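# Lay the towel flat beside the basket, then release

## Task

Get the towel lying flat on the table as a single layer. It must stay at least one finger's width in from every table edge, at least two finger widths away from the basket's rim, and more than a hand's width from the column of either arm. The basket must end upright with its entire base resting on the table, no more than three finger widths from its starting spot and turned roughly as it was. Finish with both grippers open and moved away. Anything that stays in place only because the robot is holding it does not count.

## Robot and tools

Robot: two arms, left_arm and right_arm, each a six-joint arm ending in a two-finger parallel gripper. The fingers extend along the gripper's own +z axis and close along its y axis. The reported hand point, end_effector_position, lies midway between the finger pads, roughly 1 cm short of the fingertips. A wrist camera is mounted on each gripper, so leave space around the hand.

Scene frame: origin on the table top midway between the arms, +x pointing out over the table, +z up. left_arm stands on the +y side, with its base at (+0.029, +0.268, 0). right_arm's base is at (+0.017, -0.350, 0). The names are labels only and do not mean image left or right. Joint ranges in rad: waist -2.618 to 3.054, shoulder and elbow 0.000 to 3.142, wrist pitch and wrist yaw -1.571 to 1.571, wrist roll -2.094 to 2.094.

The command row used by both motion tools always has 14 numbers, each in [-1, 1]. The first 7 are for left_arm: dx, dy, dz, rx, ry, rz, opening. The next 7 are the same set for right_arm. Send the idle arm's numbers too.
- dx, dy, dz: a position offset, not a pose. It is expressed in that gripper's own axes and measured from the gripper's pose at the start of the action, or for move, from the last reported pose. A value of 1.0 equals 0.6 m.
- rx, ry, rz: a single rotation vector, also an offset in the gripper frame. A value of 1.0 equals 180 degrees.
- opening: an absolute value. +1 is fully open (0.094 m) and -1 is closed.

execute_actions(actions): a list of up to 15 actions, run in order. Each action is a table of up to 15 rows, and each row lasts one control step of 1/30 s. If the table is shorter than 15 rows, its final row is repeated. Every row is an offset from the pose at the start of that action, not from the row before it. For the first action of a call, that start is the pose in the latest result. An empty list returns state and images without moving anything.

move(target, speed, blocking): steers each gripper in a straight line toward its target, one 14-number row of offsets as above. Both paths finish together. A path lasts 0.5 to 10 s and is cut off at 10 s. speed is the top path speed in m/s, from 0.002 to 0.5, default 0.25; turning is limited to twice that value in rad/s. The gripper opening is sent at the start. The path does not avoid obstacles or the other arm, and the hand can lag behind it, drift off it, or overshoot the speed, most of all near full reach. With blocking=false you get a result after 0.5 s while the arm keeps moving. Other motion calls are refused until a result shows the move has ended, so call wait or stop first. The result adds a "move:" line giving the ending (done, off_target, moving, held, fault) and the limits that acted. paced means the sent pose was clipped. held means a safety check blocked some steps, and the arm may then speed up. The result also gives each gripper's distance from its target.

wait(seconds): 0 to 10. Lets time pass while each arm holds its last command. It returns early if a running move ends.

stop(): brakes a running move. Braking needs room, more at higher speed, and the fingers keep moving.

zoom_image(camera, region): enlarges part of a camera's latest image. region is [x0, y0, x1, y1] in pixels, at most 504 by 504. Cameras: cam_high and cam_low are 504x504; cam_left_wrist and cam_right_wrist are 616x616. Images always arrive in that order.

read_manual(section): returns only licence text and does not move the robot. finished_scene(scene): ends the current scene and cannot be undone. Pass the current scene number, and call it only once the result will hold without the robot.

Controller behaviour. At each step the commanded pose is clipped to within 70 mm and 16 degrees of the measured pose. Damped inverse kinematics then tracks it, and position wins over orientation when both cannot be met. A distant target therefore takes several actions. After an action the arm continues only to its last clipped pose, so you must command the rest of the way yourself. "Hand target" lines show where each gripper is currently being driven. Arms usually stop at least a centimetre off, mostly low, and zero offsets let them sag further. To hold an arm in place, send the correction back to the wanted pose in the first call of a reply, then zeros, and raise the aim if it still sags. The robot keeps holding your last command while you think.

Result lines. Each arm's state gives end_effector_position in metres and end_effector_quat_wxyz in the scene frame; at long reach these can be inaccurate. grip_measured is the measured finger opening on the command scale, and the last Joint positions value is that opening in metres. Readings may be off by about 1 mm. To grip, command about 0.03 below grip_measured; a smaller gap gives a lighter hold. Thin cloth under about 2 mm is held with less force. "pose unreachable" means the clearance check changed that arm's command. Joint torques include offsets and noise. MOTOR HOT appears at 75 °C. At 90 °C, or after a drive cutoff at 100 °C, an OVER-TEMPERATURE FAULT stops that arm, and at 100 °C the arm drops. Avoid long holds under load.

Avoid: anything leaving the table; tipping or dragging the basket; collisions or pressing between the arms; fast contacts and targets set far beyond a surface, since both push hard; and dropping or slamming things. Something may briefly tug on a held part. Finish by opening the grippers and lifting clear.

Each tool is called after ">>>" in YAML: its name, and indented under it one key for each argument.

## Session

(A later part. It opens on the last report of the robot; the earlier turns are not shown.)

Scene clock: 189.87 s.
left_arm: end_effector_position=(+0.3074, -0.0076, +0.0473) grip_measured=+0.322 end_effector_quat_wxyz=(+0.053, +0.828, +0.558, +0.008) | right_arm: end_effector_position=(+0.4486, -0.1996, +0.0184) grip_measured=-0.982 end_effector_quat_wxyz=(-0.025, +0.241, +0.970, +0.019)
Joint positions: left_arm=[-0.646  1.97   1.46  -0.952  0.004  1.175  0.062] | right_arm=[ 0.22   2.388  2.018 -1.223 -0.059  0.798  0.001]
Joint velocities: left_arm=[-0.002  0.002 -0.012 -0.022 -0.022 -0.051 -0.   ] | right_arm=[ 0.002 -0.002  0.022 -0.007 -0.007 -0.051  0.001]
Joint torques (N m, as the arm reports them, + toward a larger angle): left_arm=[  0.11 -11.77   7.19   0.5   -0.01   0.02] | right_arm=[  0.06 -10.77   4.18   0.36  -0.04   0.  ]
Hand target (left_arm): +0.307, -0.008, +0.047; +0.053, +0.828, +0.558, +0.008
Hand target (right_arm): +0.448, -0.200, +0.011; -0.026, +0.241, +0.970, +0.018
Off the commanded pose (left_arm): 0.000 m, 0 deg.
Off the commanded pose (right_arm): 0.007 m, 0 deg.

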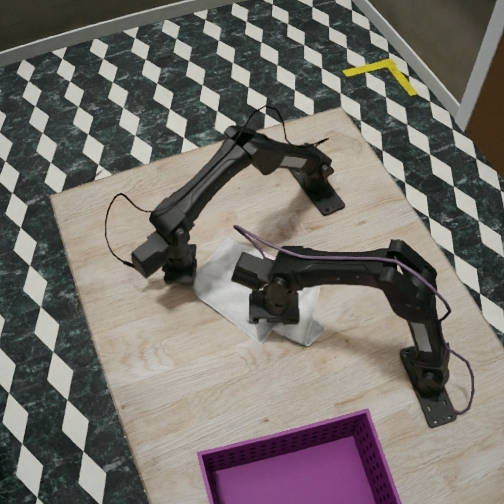

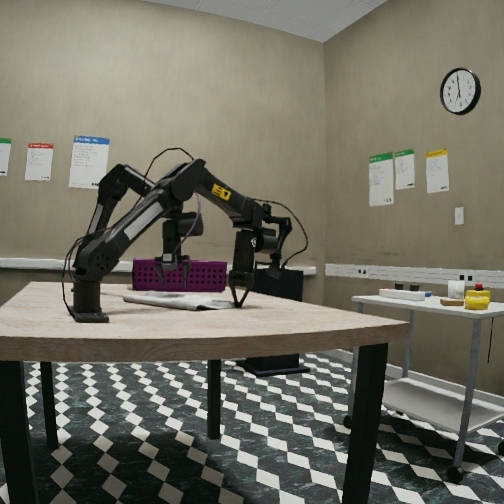

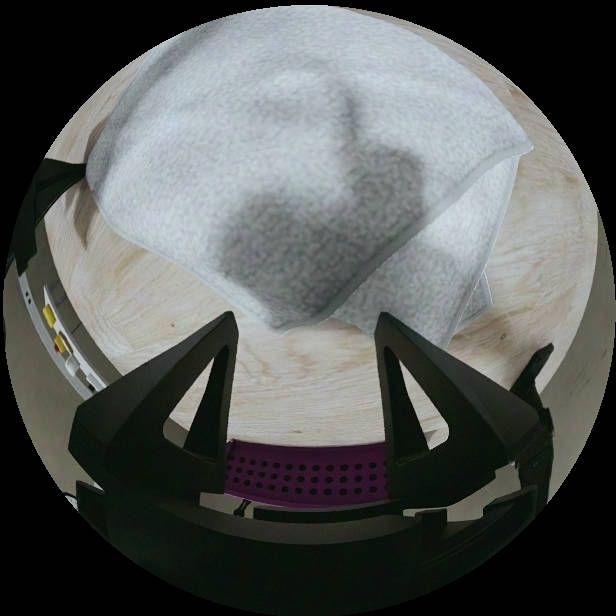

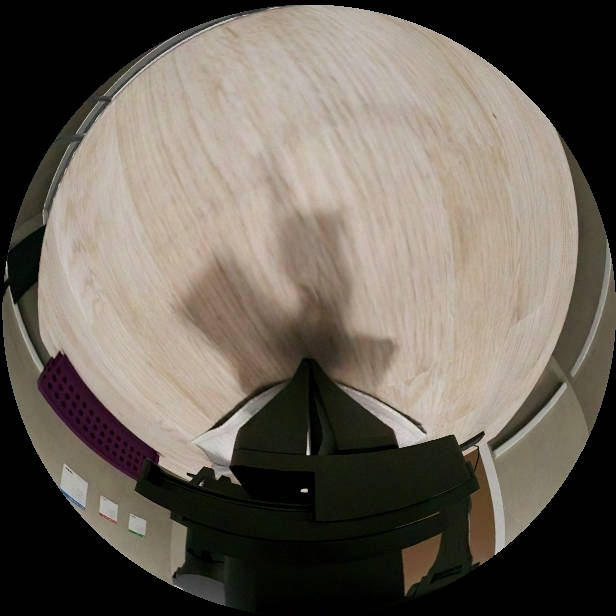

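>>> execute_actions:
  actions:
    - [[0,0,0,0,0,0,0.32, 0,0,-0.06,0,0,0,-1]]
    - [[0,0,0,0,0,0,0.32, 0,0,-0.05,0,0,0,-1]]

Scene clock: 193.17 s.
left_arm: end_effector_position=(+0.3074, -0.0076, +0.0473) grip_measured=+0.322 end_effector_quat_wxyz=(+0.053, +0.828, +0.558, +0.008) | right_arm: end_effector_position=(+0.4456, -0.2006, +0.0664) grip_measured=-0.982 end_effector_quat_wxyz=(-0.038, +0.242, +0.970, +0.011)
Joint positions: left_arm=[-0.646  1.97   1.46  -0.952  0.004  1.175  0.062] | right_arm=[ 0.22   2.405  2.237 -1.456 -0.059  0.798  0.001]
Joint velocities: left_arm=[-0.027 -0.002  0.012 -0.037  0.081 -0.037 -0.   ] | right_arm=[ 0.032  0.002 -0.042  0.007  0.007 -0.051 -0.001]
Joint torques (N m, as the arm reports them, + toward a larger angle): left_arm=[  0.17 -11.71   7.02   0.5    0.03   0.03] | right_arm=[ -0.31 -11.01   8.84   0.03  -0.02  -0.05]
Hand target (left_arm): +0.307, -0.008, +0.047; +0.053, +0.828, +0.558, +0.008
Hand target (right_arm): +0.448, -0.202, +0.072; -0.034, +0.241, +0.970, +0.014
Off the commanded pose (left_arm): 0.000 m, 0 deg.
Off the commanded pose (right_arm): 0.007 m, 1 deg.

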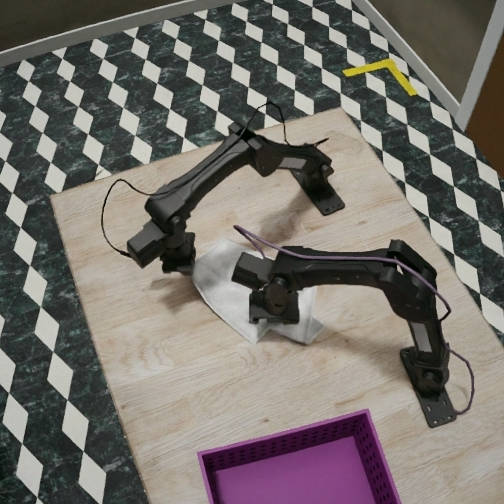

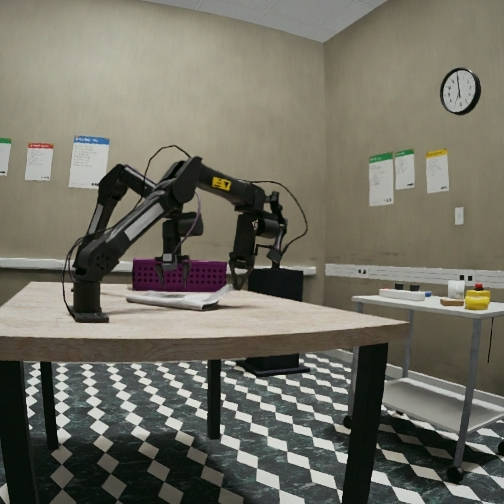

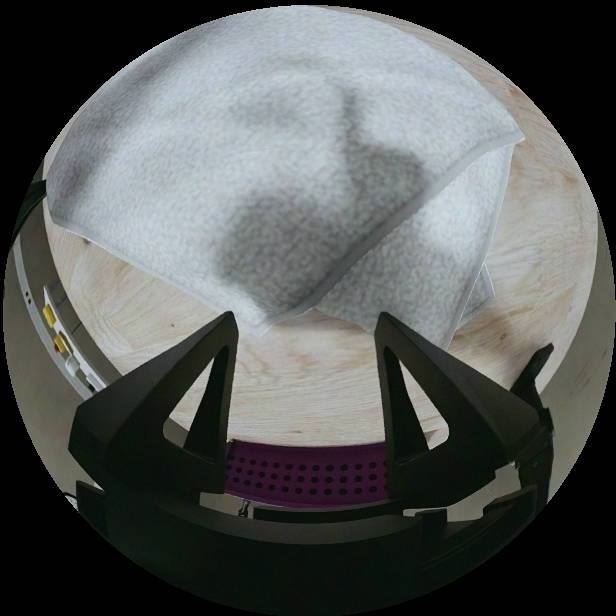

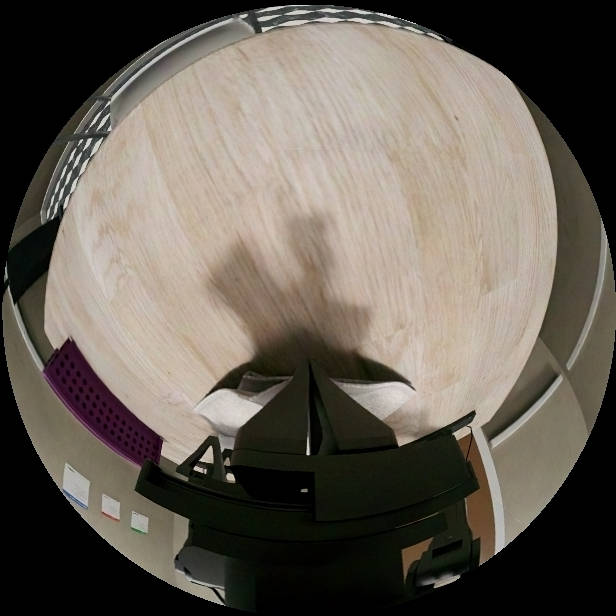

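>>> execute_actions:
  actions:
    - [[0,0,0,0,0,0,0.32, -0.03,0.016,-0.02,0,0,0,-1],[0,0,0,0,0,0,0.32, -0.05,0.027,-0.03,0,0,0,-1],[0,0,0,0,0,0,0.32, -0.07,0.037,-0.04,0,0,0,-1]]

Scene clock: 198.93 s.
left_arm: end_effector_position=(+0.3074, -0.0076, +0.0473) grip_measured=+0.322 end_effector_quat_wxyz=(+0.053, +0.828, +0.558, +0.008) | right_arm: end_effector_position=(+0.4924, -0.1999, +0.0809) grip_measured=-0.982 end_effector_quat_wxyz=(+0.009, +0.245, +0.969, +0.039)
Joint positions: left_arm=[-0.646  1.97   1.46  -0.952  0.004  1.175  0.062] | right_arm=[ 0.192  2.567  2.595 -1.543 -0.059  0.78   0.001]
Joint velocities: left_arm=[-0.017  0.007 -0.007 -0.007 -0.007 -0.095 -0.001] | right_arm=[ 0.002  0.012  0.007  0.022 -0.037  0.066 -0.   ]
Joint torques (N m, as the arm reports them, + toward a larger angle): left_arm=[ -0.04 -11.78   7.09   0.47   0.02   0.02] | right_arm=[ -0.43 -11.61   8.88   0.22  -0.01  -0.07]
Hand target (left_arm): +0.307, -0.008, +0.047; +0.053, +0.828, +0.558, +0.008
Hand target (right_arm): +0.495, -0.202, +0.086; +0.014, +0.244, +0.969, +0.042
Off the commanded pose (left_arm): 0.000 m, 0 deg.
Off the commanded pose (right_arm): 0.007 m, 6 deg.
joint sent to its limit (right arm) — the command would take joint 4 (wrist pitch) past its lower limit, so that joint was sent only as far as its limit.

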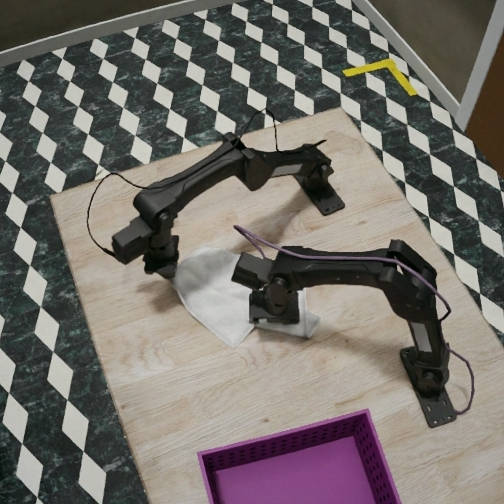

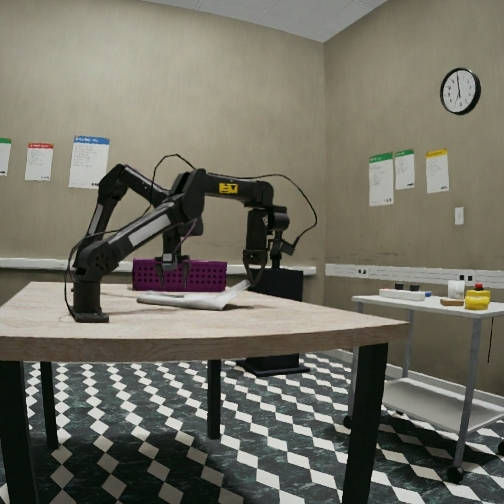

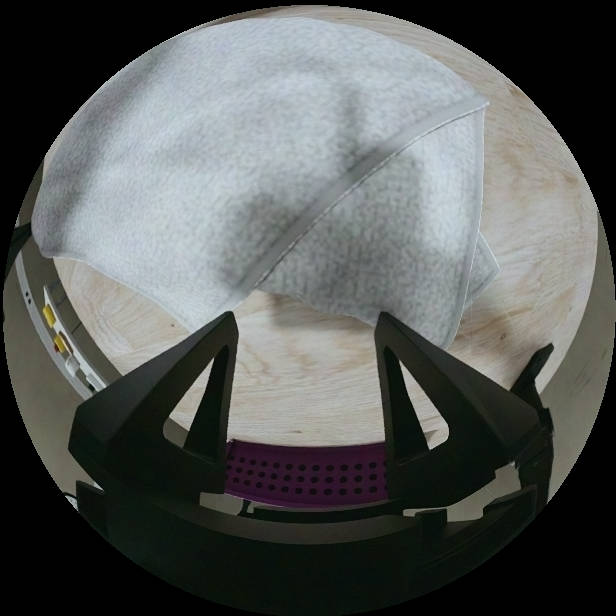

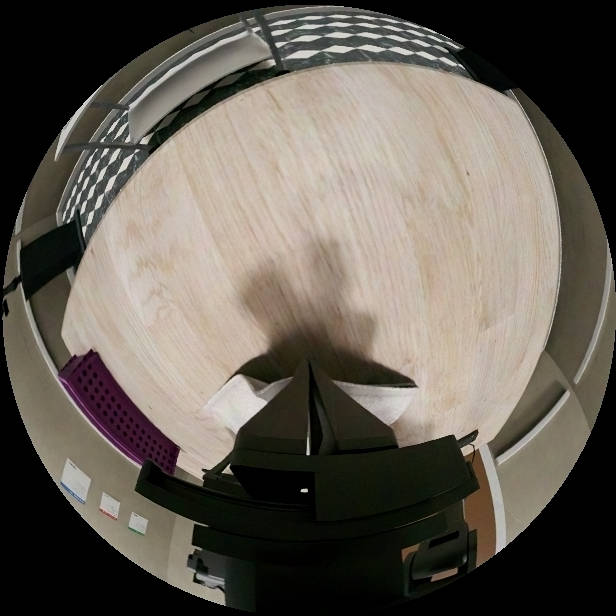

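>>> execute_actions:
  actions:
    - [[0,0.03,0,0,0,0,0.32, -0.03,0.016,0.0,0,-0.02,0,-1],[0,0.06,0,0,0,0,0.32, -0.05,0.027,0.0,0,-0.04,0,-1],[0,0.09,0,0,0,0,0.32, -0.07,0.037,0.0,0,-0.06,0,-1]]

Scene clock: 204.03 s.
left_arm: end_effector_position=(+0.3582, -0.0255, +0.0512) grip_measured=+0.322 end_effector_quat_wxyz=(+0.060, +0.824, +0.563, +0.012) | right_arm: end_effector_position=(+0.5372, -0.2023, +0.0721) grip_measured=-0.982 end_effector_quat_wxyz=(+0.091, +0.248, +0.964, +0.023)
Joint positions: left_arm=[-0.594  2.143  1.733 -1.039  0.005  1.214  0.062] | right_arm=[ 0.202  2.704  2.81  -1.497  0.054  0.793  0.001]
Joint velocities: left_arm=[ 0.012 -0.002  0.022 -0.11  -0.022  0.007 -0.001] | right_arm=[-0.002  0.085  0.198 -0.11   0.007 -0.037  0.001]
Joint torques (N m, as the arm reports them, + toward a larger angle): left_arm=[  0.03 -12.2    9.88   0.35   0.07   0.13] | right_arm=[  0.74 -12.85   9.2    0.35   0.18   0.05]
Hand target (left_arm): +0.357, -0.027, +0.052; +0.053, +0.828, +0.558, +0.008
Hand target (right_arm): +0.540, -0.200, +0.083; +0.107, +0.247, +0.963, +0.021
Off the commanded pose (left_arm): 0.003 m, 1 deg.
Off the commanded pose (right_arm): 0.011 m, 1 deg.

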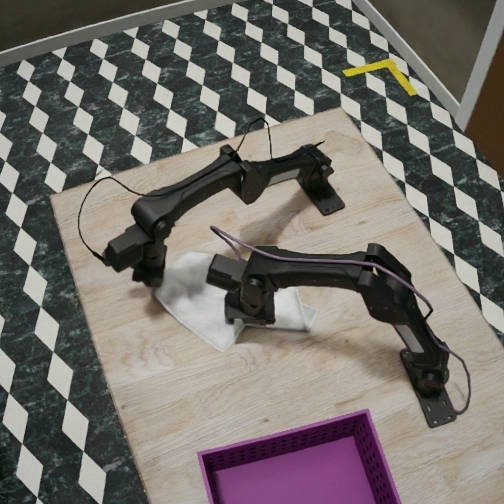

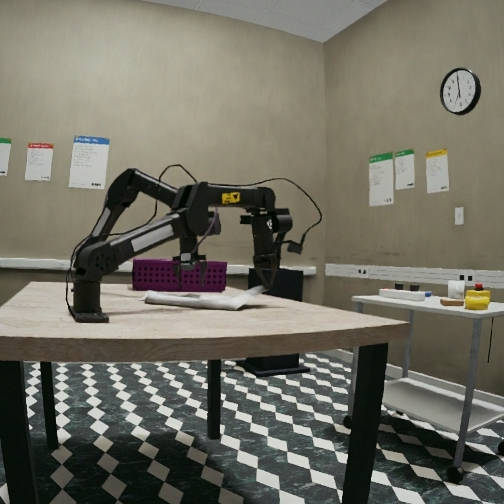

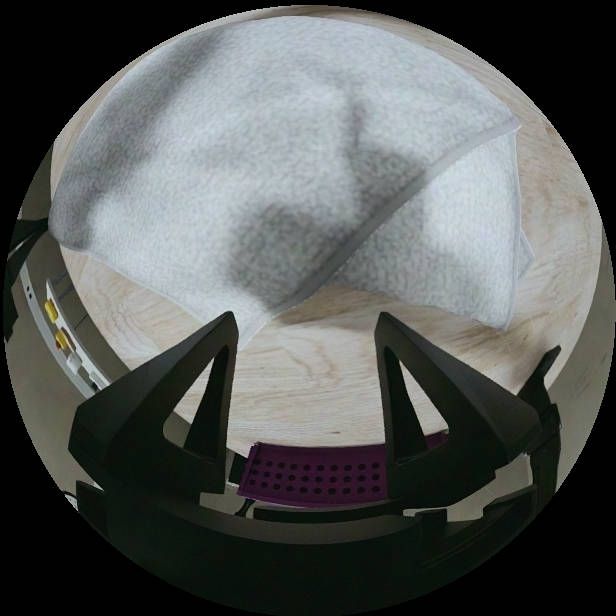

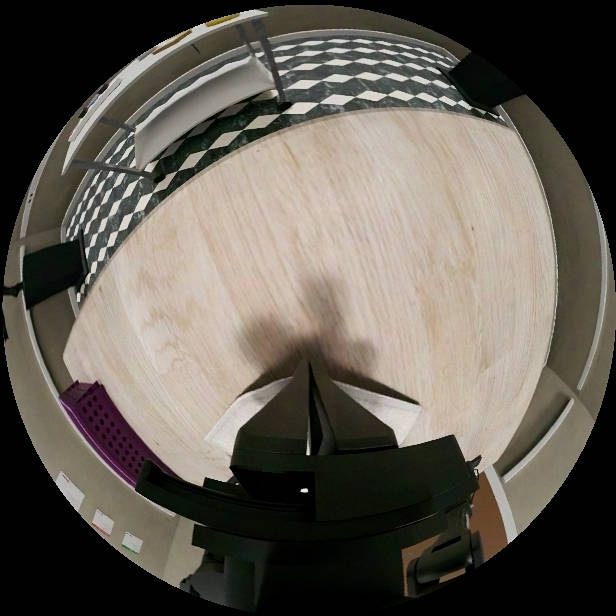

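>>> execute_actions:
  actions:
    - [[0.005,0.03,0.0,0,0,0,0.32, 0,0,-0.01,0,0,0,-1],[0.005,0.06,0.02,0,0,0,0.32, 0,0,-0.01,0,0,0,-1],[0.005,0.06,0.04,0,0,0,0.32, 0,0,-0.01,0,0,0,-1]]

Scene clock: 212.87 s.
left_arm: end_effector_position=(+0.3907, -0.0340, +0.0233) grip_measured=+0.322 end_effector_quat_wxyz=(+0.052, +0.822, +0.567, +0.012) | right_arm: end_effector_position=(+0.5355, -0.2038, +0.0738) grip_measured=-0.982 end_effector_quat_wxyz=(+0.090, +0.248, +0.964, +0.020)
Joint positions: left_arm=[-0.561  2.306  1.891 -1.048  0.005  1.237  0.062] | right_arm=[ 0.202  2.706  2.823 -1.513  0.059  0.793  0.001]
Joint velocities: left_arm=[ 0.012 -0.017  0.037  0.022  0.007 -0.007  0.   ] | right_arm=[-0.017 -0.007  0.007  0.022  0.037 -0.066  0.   ]
Joint torques (N m, as the arm reports them, + toward a larger angle): left_arm=[  0.07 -14.76  10.     0.35   0.07   0.11] | right_arm=[  0.05 -12.3    8.09   0.37  -0.01   0.  ]
Hand target (left_arm): +0.395, -0.038, +0.031; +0.060, +0.824, +0.563, +0.012
Hand target (right_arm): +0.536, -0.202, +0.078; +0.092, +0.248, +0.964, +0.024
Off the commanded pose (left_arm): 0.010 m, 1 deg.
Off the commanded pose (right_arm): 0.004 m, 0 deg.

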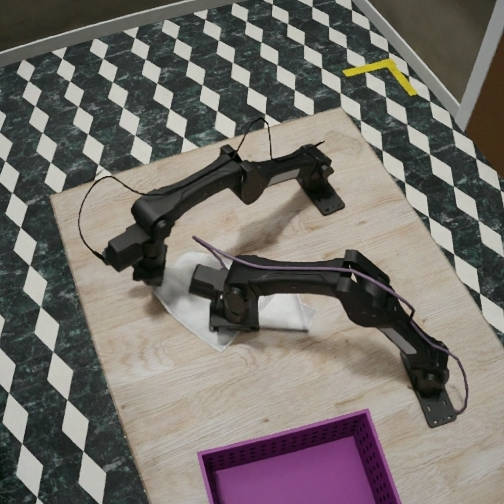

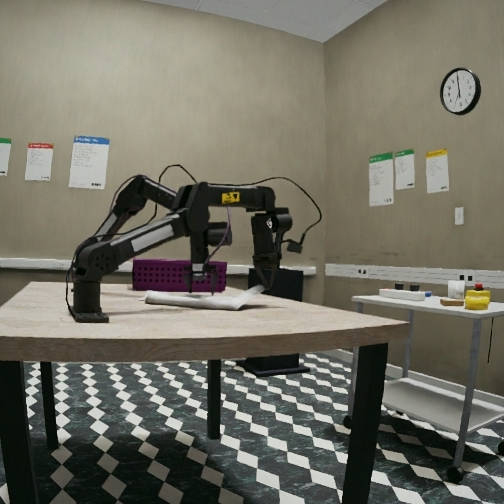

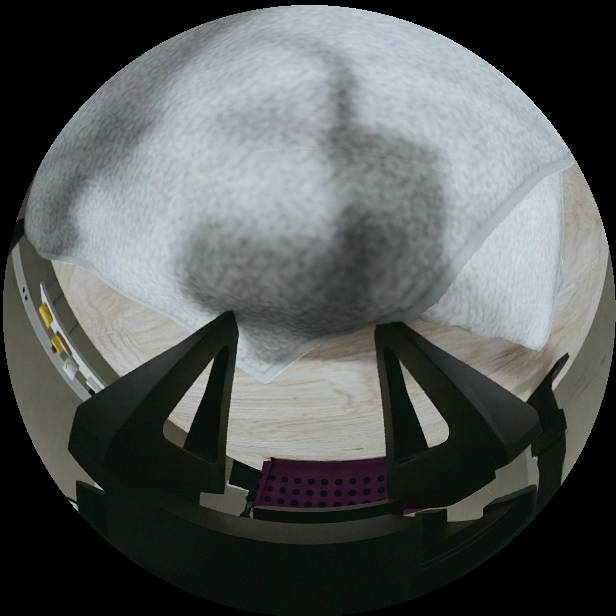

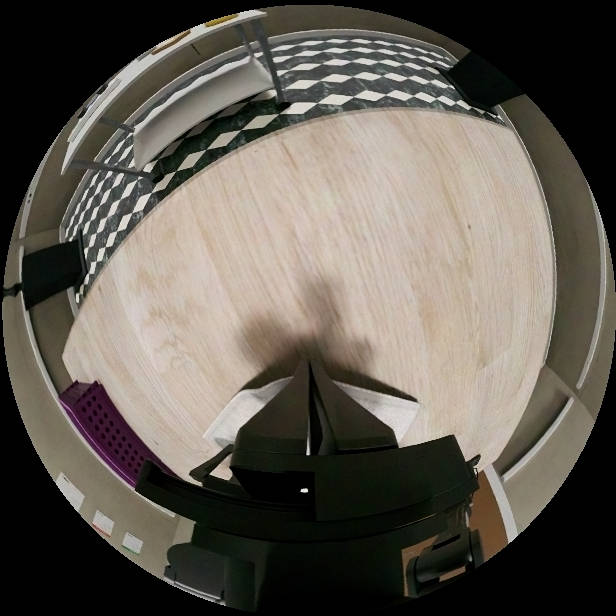

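>>> execute_actions:
  actions:
    - [[0.0,0.0,-0.02,0,0,0,0.36, 0,0,-0.008,0,0,0,-1],[0.0,0.0,-0.02,0,0,0,0.36, 0,0,-0.008,0,0,0,-1],[0.015,0.02,-0.02,0,0,0,0.36, 0,0,-0.008,0,0,0,-1],[0.028,0.04,-0.02,0,0,0,0.36, 0,0,-0.008,0,0,0,-1]]

Scene clock: 215.90 s.
left_arm: end_effector_position=(+0.4214, -0.0243, +0.0413) grip_measured=+0.358 end_effector_quat_wxyz=(+0.064, +0.816, +0.574, +0.018) | right_arm: end_effector_position=(+0.5339, -0.2042, +0.0735) grip_measured=-0.982 end_effector_quat_wxyz=(+0.087, +0.248, +0.965, +0.018)
Joint positions: left_arm=[-0.506  2.349  2.033 -1.121  0.005  1.276  0.064] | right_arm=[ 0.202  2.706  2.823 -1.52   0.059  0.793  0.001]
Joint velocities: left_arm=[ 0.002  0.027  0.012 -0.095  0.051 -0.051 -0.001] | right_arm=[ 0.002 -0.007 -0.007 -0.007 -0.051  0.007 -0.001]
Joint torques (N m, as the arm reports them, + toward a larger angle): left_arm=[ -0.31 -13.5    9.78   0.32   0.07   0.12] | right_arm=[  0.03 -12.38   8.12   0.37   0.04   0.  ]
Hand target (left_arm): +0.418, -0.025, +0.037; +0.052, +0.822, +0.567, +0.012
Hand target (right_arm): +0.535, -0.204, +0.078; +0.091, +0.248, +0.964, +0.021
Off the commanded pose (left_arm): 0.006 m, 2 deg.
Off the commanded pose (right_arm): 0.005 m, 0 deg.

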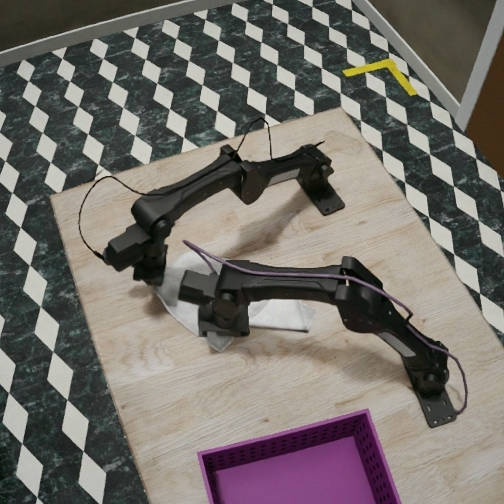

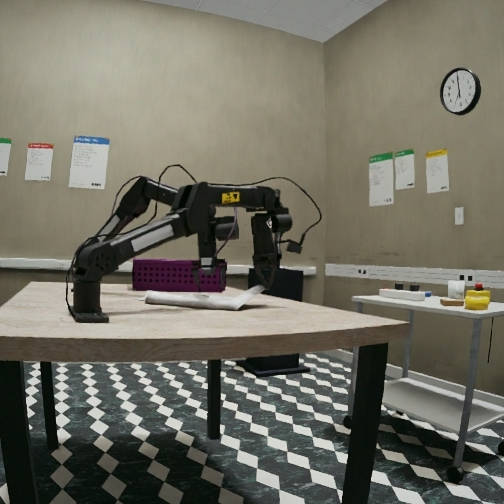

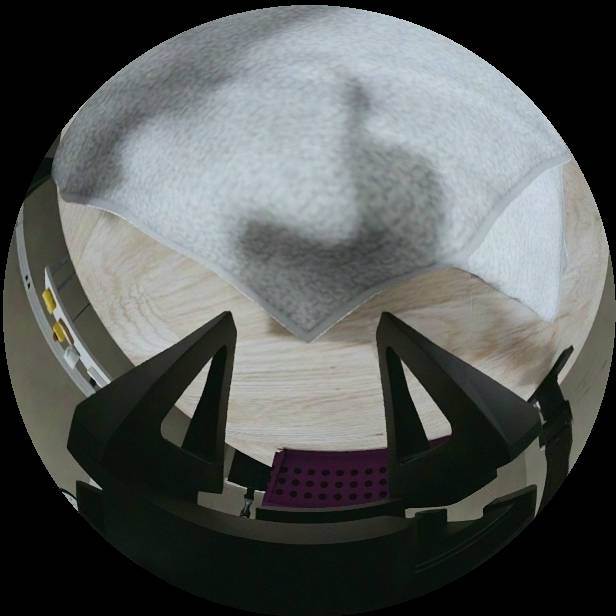

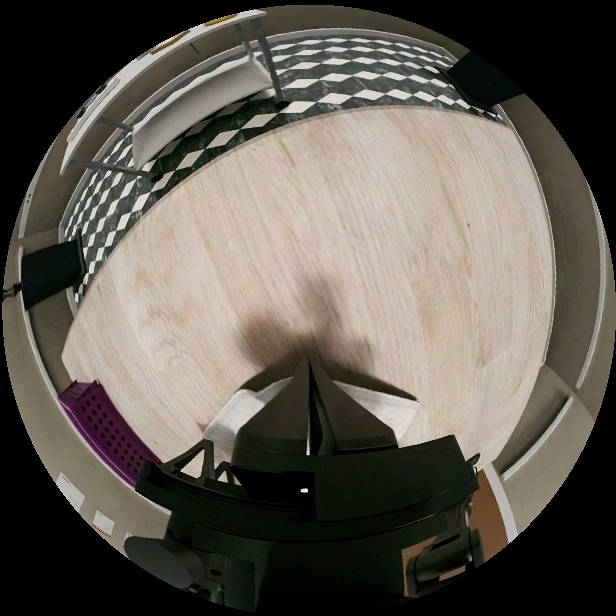

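>>> execute_actions:
  actions:
    - [[0.0,-0.004,0.015,0,0,0,0.36, 0,0,-0.008,0,0,0,-1],[0.0,-0.008,0.03,0,0,0,0.36, 0,0,-0.008,0,0,0,-1]]

Scene clock: 221.00 s.
left_arm: end_effector_position=(+0.4234, -0.0257, +0.0274) grip_measured=+0.358 end_effector_quat_wxyz=(+0.070, +0.817, +0.572, +0.021) | right_arm: end_effector_position=(+0.5324, -0.2047, +0.0733) grip_measured=-0.982 end_effector_quat_wxyz=(+0.084, +0.248, +0.965, +0.016)
Joint positions: left_arm=[-0.506  2.353  1.984 -1.055  0.005  1.279  0.064] | right_arm=[ 0.202  2.706  2.823 -1.526  0.059  0.793  0.001]
Joint velocities: left_arm=[-0.002  0.017 -0.022 -0.007 -0.007 -0.007  0.   ] | right_arm=[-0.032  0.012  0.012 -0.007 -0.007 -0.051 -0.001]
Joint torques (N m, as the arm reports them, + toward a larger angle): left_arm=[ -0.31 -15.84   5.26   0.58   0.01  -0.1 ] | right_arm=[  0.05 -12.37   8.15   0.37   0.04  -0.01]
Hand target (left_arm): +0.419, -0.024, +0.023; +0.064, +0.817, +0.573, +0.018
Hand target (right_arm): +0.533, -0.204, +0.078; +0.088, +0.248, +0.964, +0.019
Off the commanded pose (left_arm): 0.007 m, 1 deg.
Off the commanded pose (right_arm): 0.005 m, 0 deg.

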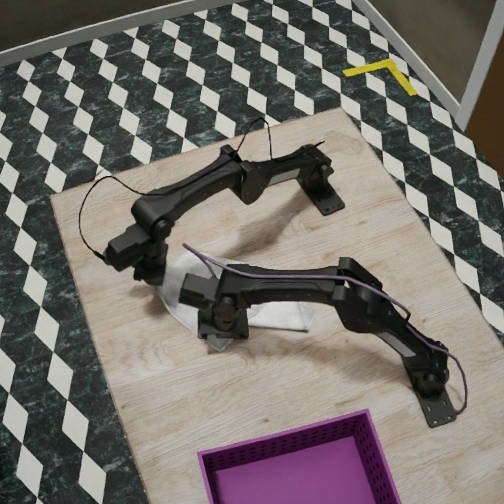

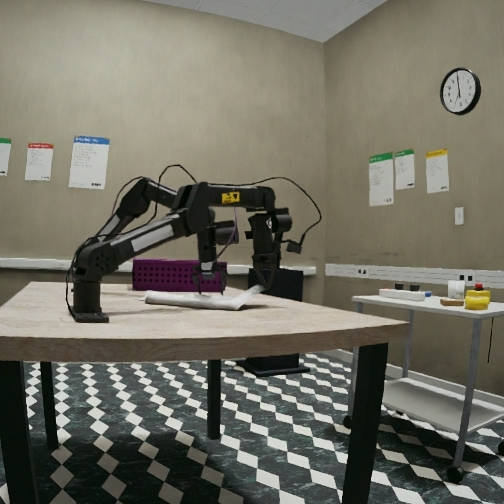

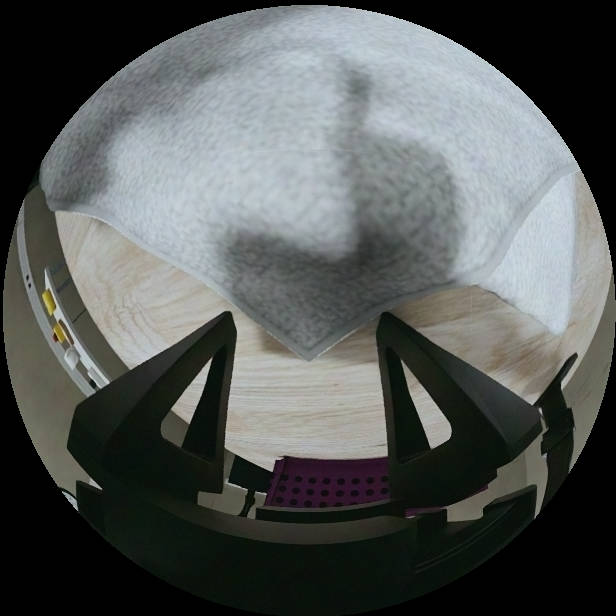

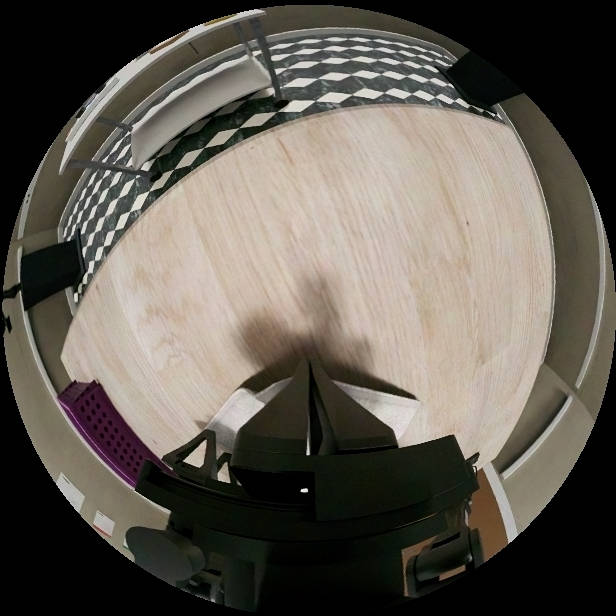

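>>> execute_actions:
  actions:
    - [[0.0,-0.004,0.025,0,0,0,0.38, 0,0,-0.008,0,0,0,-1]]

Scene clock: 223.23 s.
left_arm: end_effector_position=(+0.4290, -0.0299, +0.0243) grip_measured=+0.378 end_effector_quat_wxyz=(+0.085, +0.816, +0.571, +0.025) | right_arm: end_effector_position=(+0.5310, -0.2051, +0.0730) grip_measured=-0.982 end_effector_quat_wxyz=(+0.082, +0.248, +0.965, +0.015)
Joint positions: left_arm=[-0.506  2.353  1.967 -1.007  0.005  1.279  0.065] | right_arm=[ 0.202  2.706  2.823 -1.532  0.059  0.793  0.001]
Joint velocities: left_arm=[-0.022 -0.022  0.007  0.037 -0.11   0.022 -0.   ] | right_arm=[-0.002 -0.007  0.002  0.022 -0.007 -0.022  0.001]
Joint torques (N m, as the arm reports them, + toward a larger angle): left_arm=[ -0.17 -14.57   5.25   0.65   0.02  -0.01] | right_arm=[  0.05 -12.33   8.16   0.36   0.03   0.  ]
Hand target (left_arm): +0.423, -0.026, +0.012; +0.070, +0.817, +0.572, +0.021
Hand target (right_arm): +0.531, -0.205, +0.078; +0.086, +0.248, +0.965, +0.017
Off the commanded pose (left_arm): 0.014 m, 2 deg.
Off the commanded pose (right_arm): 0.005 m, 0 deg.

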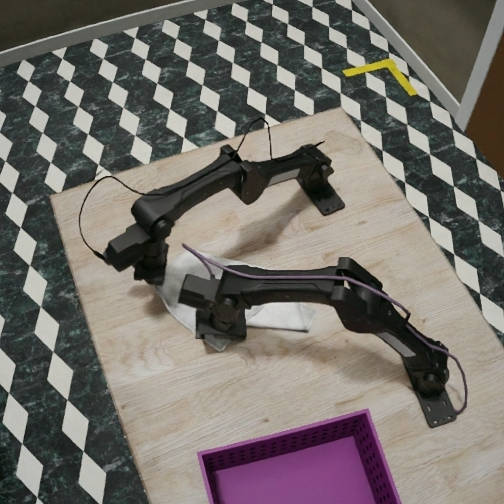

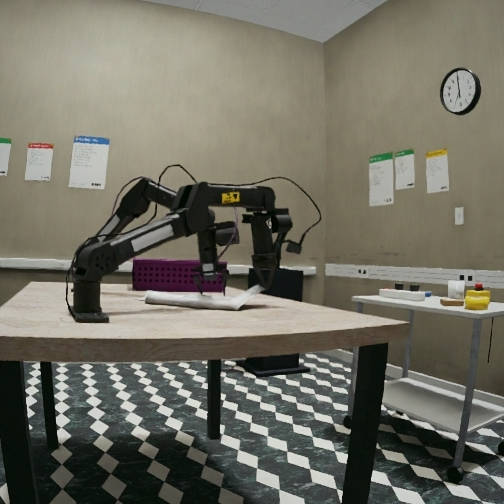

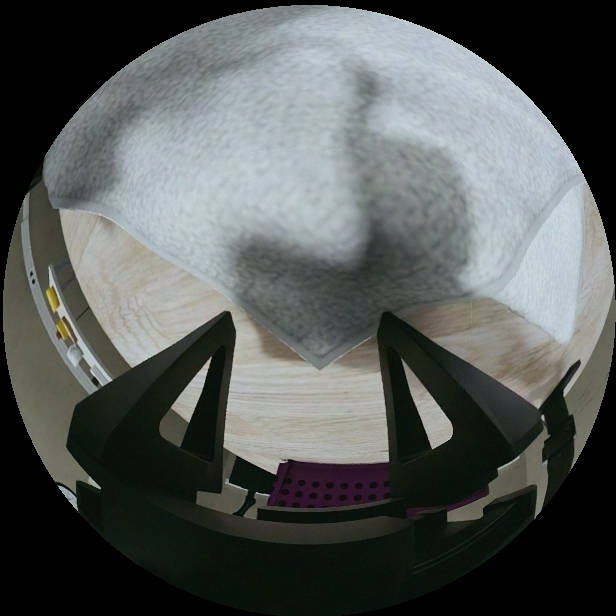

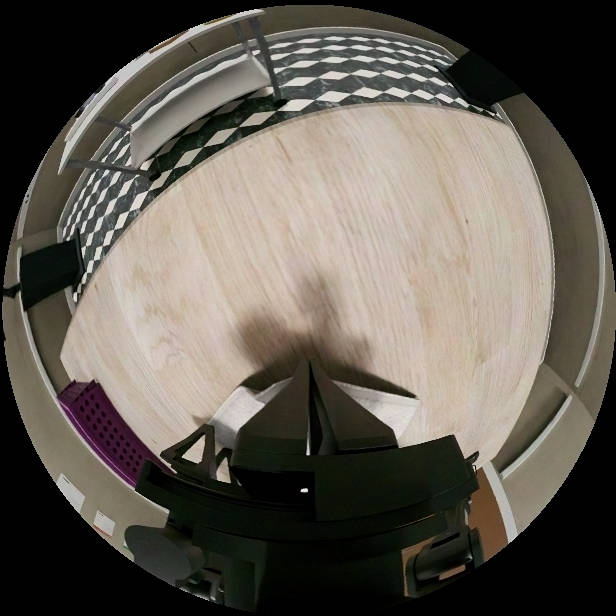

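>>> execute_actions:
  actions:
    - [[0.0,0.0,-0.015,0.03,0,0,0.42, 0,0,-0.008,0,0,0,-1],[0.012,-0.01,-0.015,0.055,0,0,0.42, 0,0,-0.008,0,0,0,-1]]

Scene clock: 230.57 s.
left_arm: end_effector_position=(+0.4301, -0.0212, +0.0330) grip_measured=+0.418 end_effector_quat_wxyz=(+0.028, +0.818, +0.574, -0.010) | right_arm: end_effector_position=(+0.5296, -0.2055, +0.0728) grip_measured=-0.982 end_effector_quat_wxyz=(+0.079, +0.248, +0.965, +0.013)
Joint positions: left_arm=[-0.478  2.501  2.279 -1.303  0.037  1.303  0.067] | right_arm=[ 0.202  2.706  2.823 -1.538  0.059  0.793  0.001]
Joint velocities: left_arm=[-0.017  0.061  0.032 -0.227 -0.081  0.022  0.   ] | right_arm=[ 0.002  0.007 -0.012 -0.007 -0.022 -0.066 -0.   ]
Joint torques (N m, as the arm reports them, + toward a larger angle): left_arm=[  0.03 -15.05   9.88   0.24   0.24   0.14] | right_arm=[  0.04 -12.32   8.18   0.38   0.04   0.  ]
Hand target (left_arm): +0.425, -0.020, +0.032; +0.016, +0.821, +0.571, -0.024
Hand target (right_arm): +0.530, -0.205, +0.078; +0.083, +0.248, +0.965, +0.016
Off the commanded pose (left_arm): 0.006 m, 2 deg.
Off the commanded pose (right_arm): 0.005 m, 0 deg.

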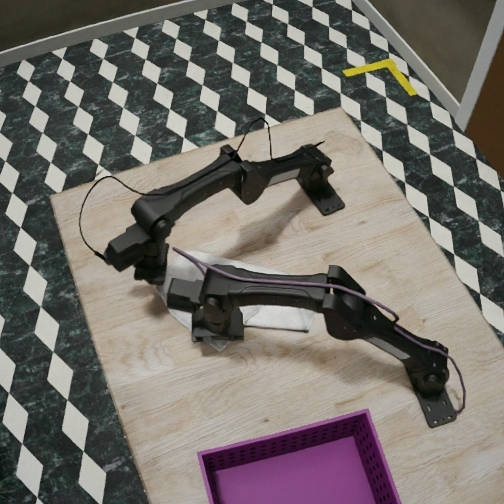

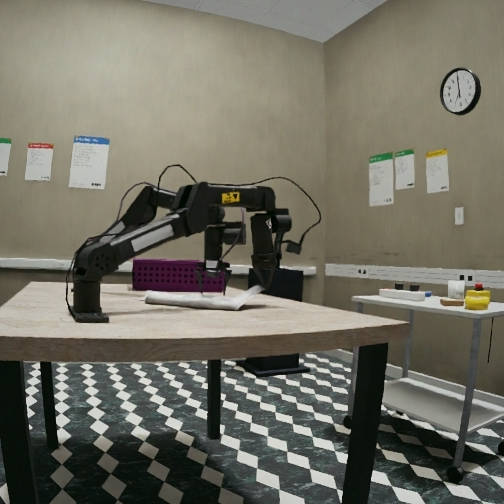

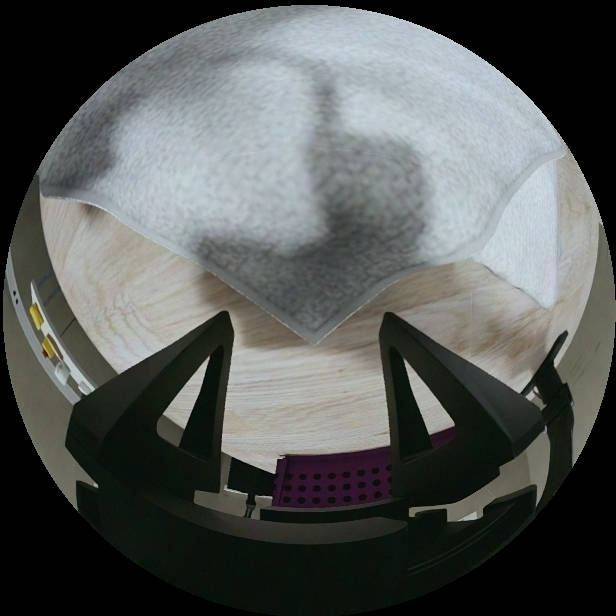

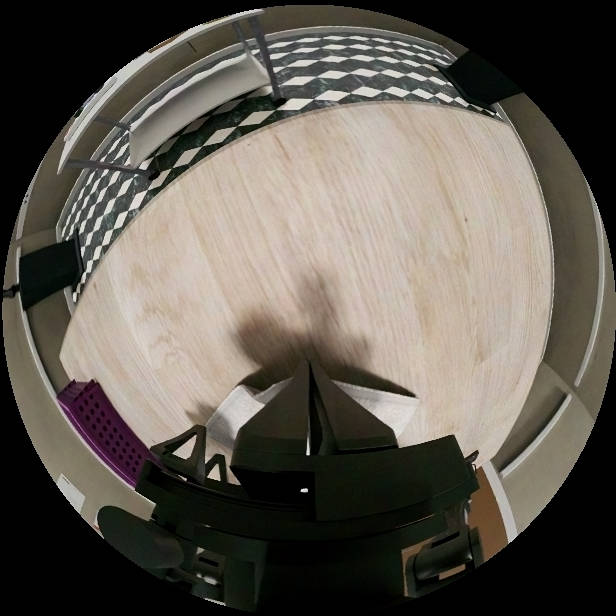

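>>> execute_actions:
  actions:
    - [[0.0,-0.004,0.015,0.008,0,0,0.42, 0,0,-0.008,0,0,0,-1],[0.0,-0.008,0.03,0.012,0,0,0.42, 0,0,-0.008,0,0,0,-1]]

Scene clock: 235.33 s.
left_arm: end_effector_position=(+0.4288, -0.0206, +0.0244) grip_measured=+0.418 end_effector_quat_wxyz=(+0.020, +0.819, +0.574, -0.014) | right_arm: end_effector_position=(+0.5283, -0.2059, +0.0726) grip_measured=-0.982 end_effector_quat_wxyz=(+0.077, +0.248, +0.966, +0.012)
Joint positions: left_arm=[-0.478  2.519  2.28  -1.303  0.039  1.305  0.067] | right_arm=[ 0.202  2.706  2.823 -1.544  0.059  0.793  0.001]
Joint velocities: left_arm=[-0.012 -0.017 -0.002  0.022  0.022  0.051  0.   ] | right_arm=[-0.012 -0.012  0.022 -0.007  0.022 -0.081  0.   ]
Joint torques (N m, as the arm reports them, + toward a larger angle): left_arm=[  0.   -14.98   6.3    0.34   0.14  -0.01] | right_arm=[  0.04 -12.3    8.21   0.37   0.04   0.  ]
Hand target (left_arm): +0.426, -0.021, +0.015; +0.012, +0.819, +0.574, -0.021
Hand target (right_arm): +0.529, -0.206, +0.077; +0.081, +0.248, +0.965, +0.014
Off the commanded pose (left_arm): 0.010 m, 1 deg.
Off the commanded pose (right_arm): 0.005 m, 0 deg.

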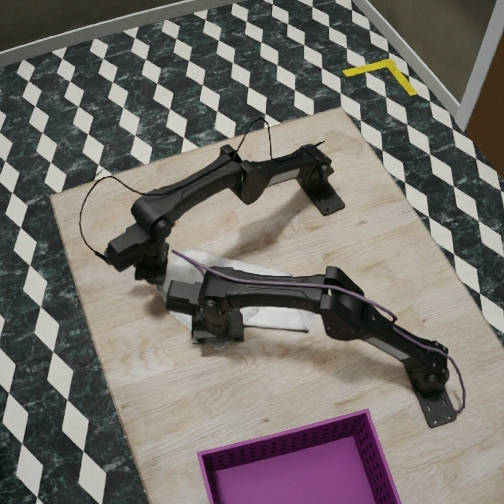

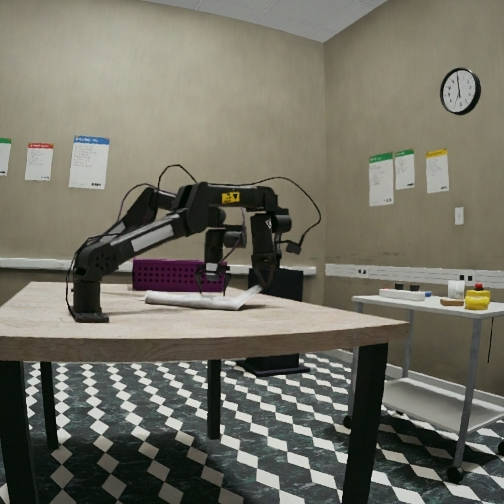

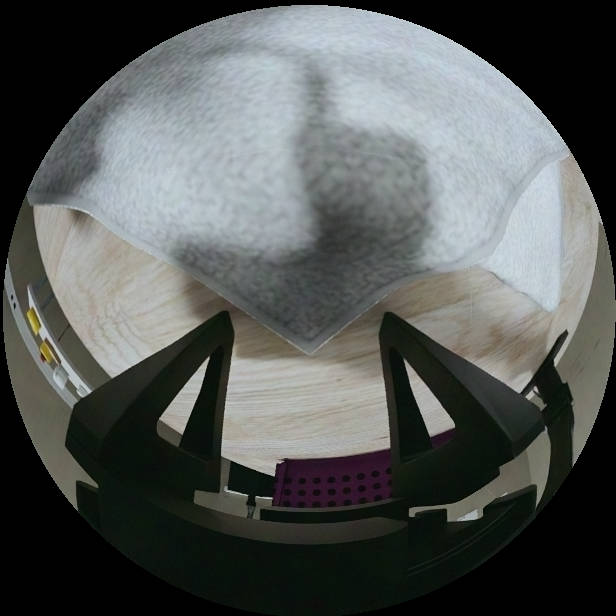

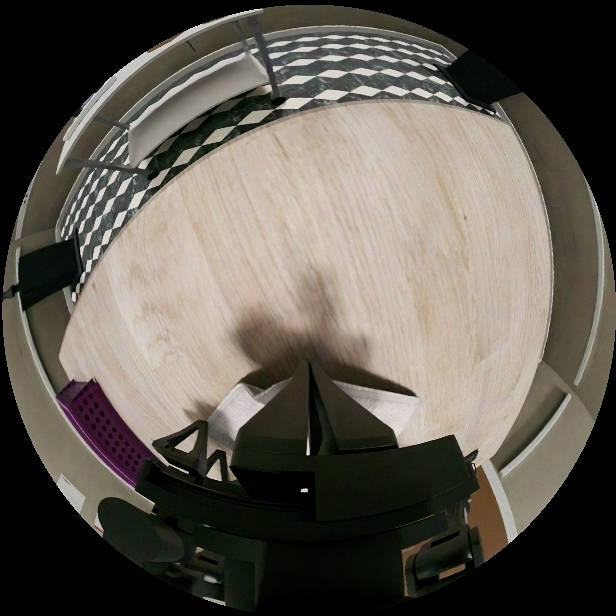

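>>> execute_actions:
  actions:
    - [[0.0,0,0.02,0.006,0,0,0.42, 0,0,-0.008,0,0,0,-1]]

Scene clock: 237.03 s.
left_arm: end_effector_position=(+0.4276, -0.0198, +0.0161) grip_measured=+0.418 end_effector_quat_wxyz=(+0.012, +0.819, +0.574, -0.016) | right_arm: end_effector_position=(+0.5276, -0.2062, +0.0725) grip_measured=-0.982 end_effector_quat_wxyz=(+0.076, +0.248, +0.966, +0.011)
Joint positions: left_arm=[-0.478  2.537  2.28  -1.302  0.039  1.305  0.067] | right_arm=[ 0.202  2.706  2.823 -1.547  0.059  0.793  0.001]
Joint velocities: left_arm=[-0.012  0.012  0.012  0.095 -0.007  0.007  0.   ] | right_arm=[-0.022 -0.007  0.002  0.081  0.007  0.007  0.   ]
Joint torques (N m, as the arm reports them, + toward a larger angle): left_arm=[  0.13 -15.19   8.18   0.3    0.09   0.06] | right_arm=[  0.04 -12.54   7.55   0.36   0.03   0.  ]
Hand target (left_arm): +0.429, -0.021, +0.012; +0.012, +0.819, +0.574, -0.019
Hand target (right_arm): +0.527, -0.206, +0.077; +0.078, +0.248, +0.965, +0.013
Off the commanded pose (left_arm): 0.004 m, 0 deg.
Off the commanded pose (right_arm): 0.005 m, 0 deg.
joint sent to its limit (right arm) — the command would take joint 4 (wrist pitch) past its lower limit, so that joint was sent only as far as its limit.

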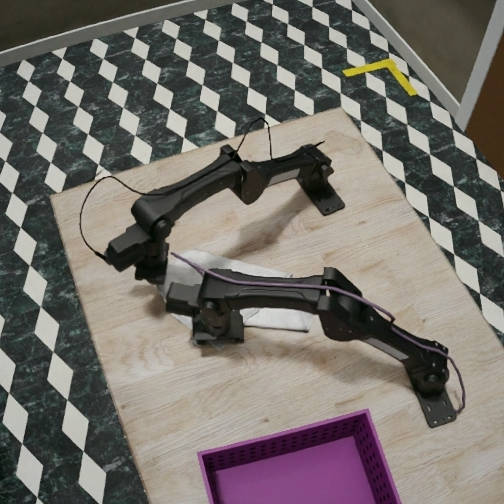

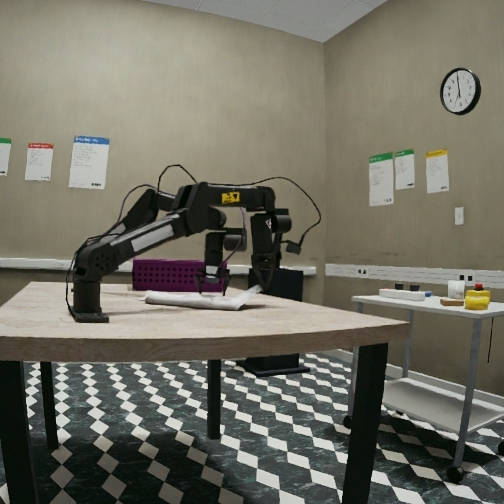

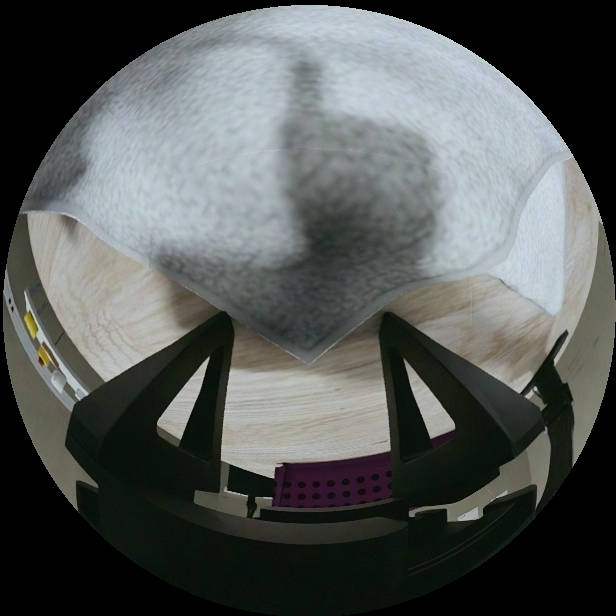

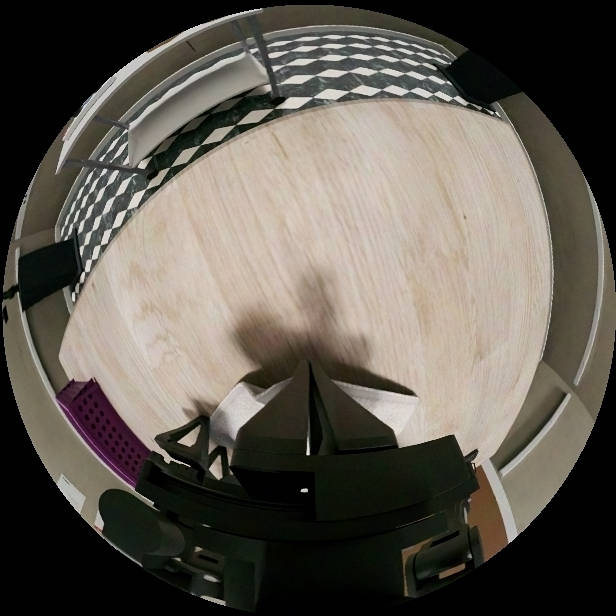

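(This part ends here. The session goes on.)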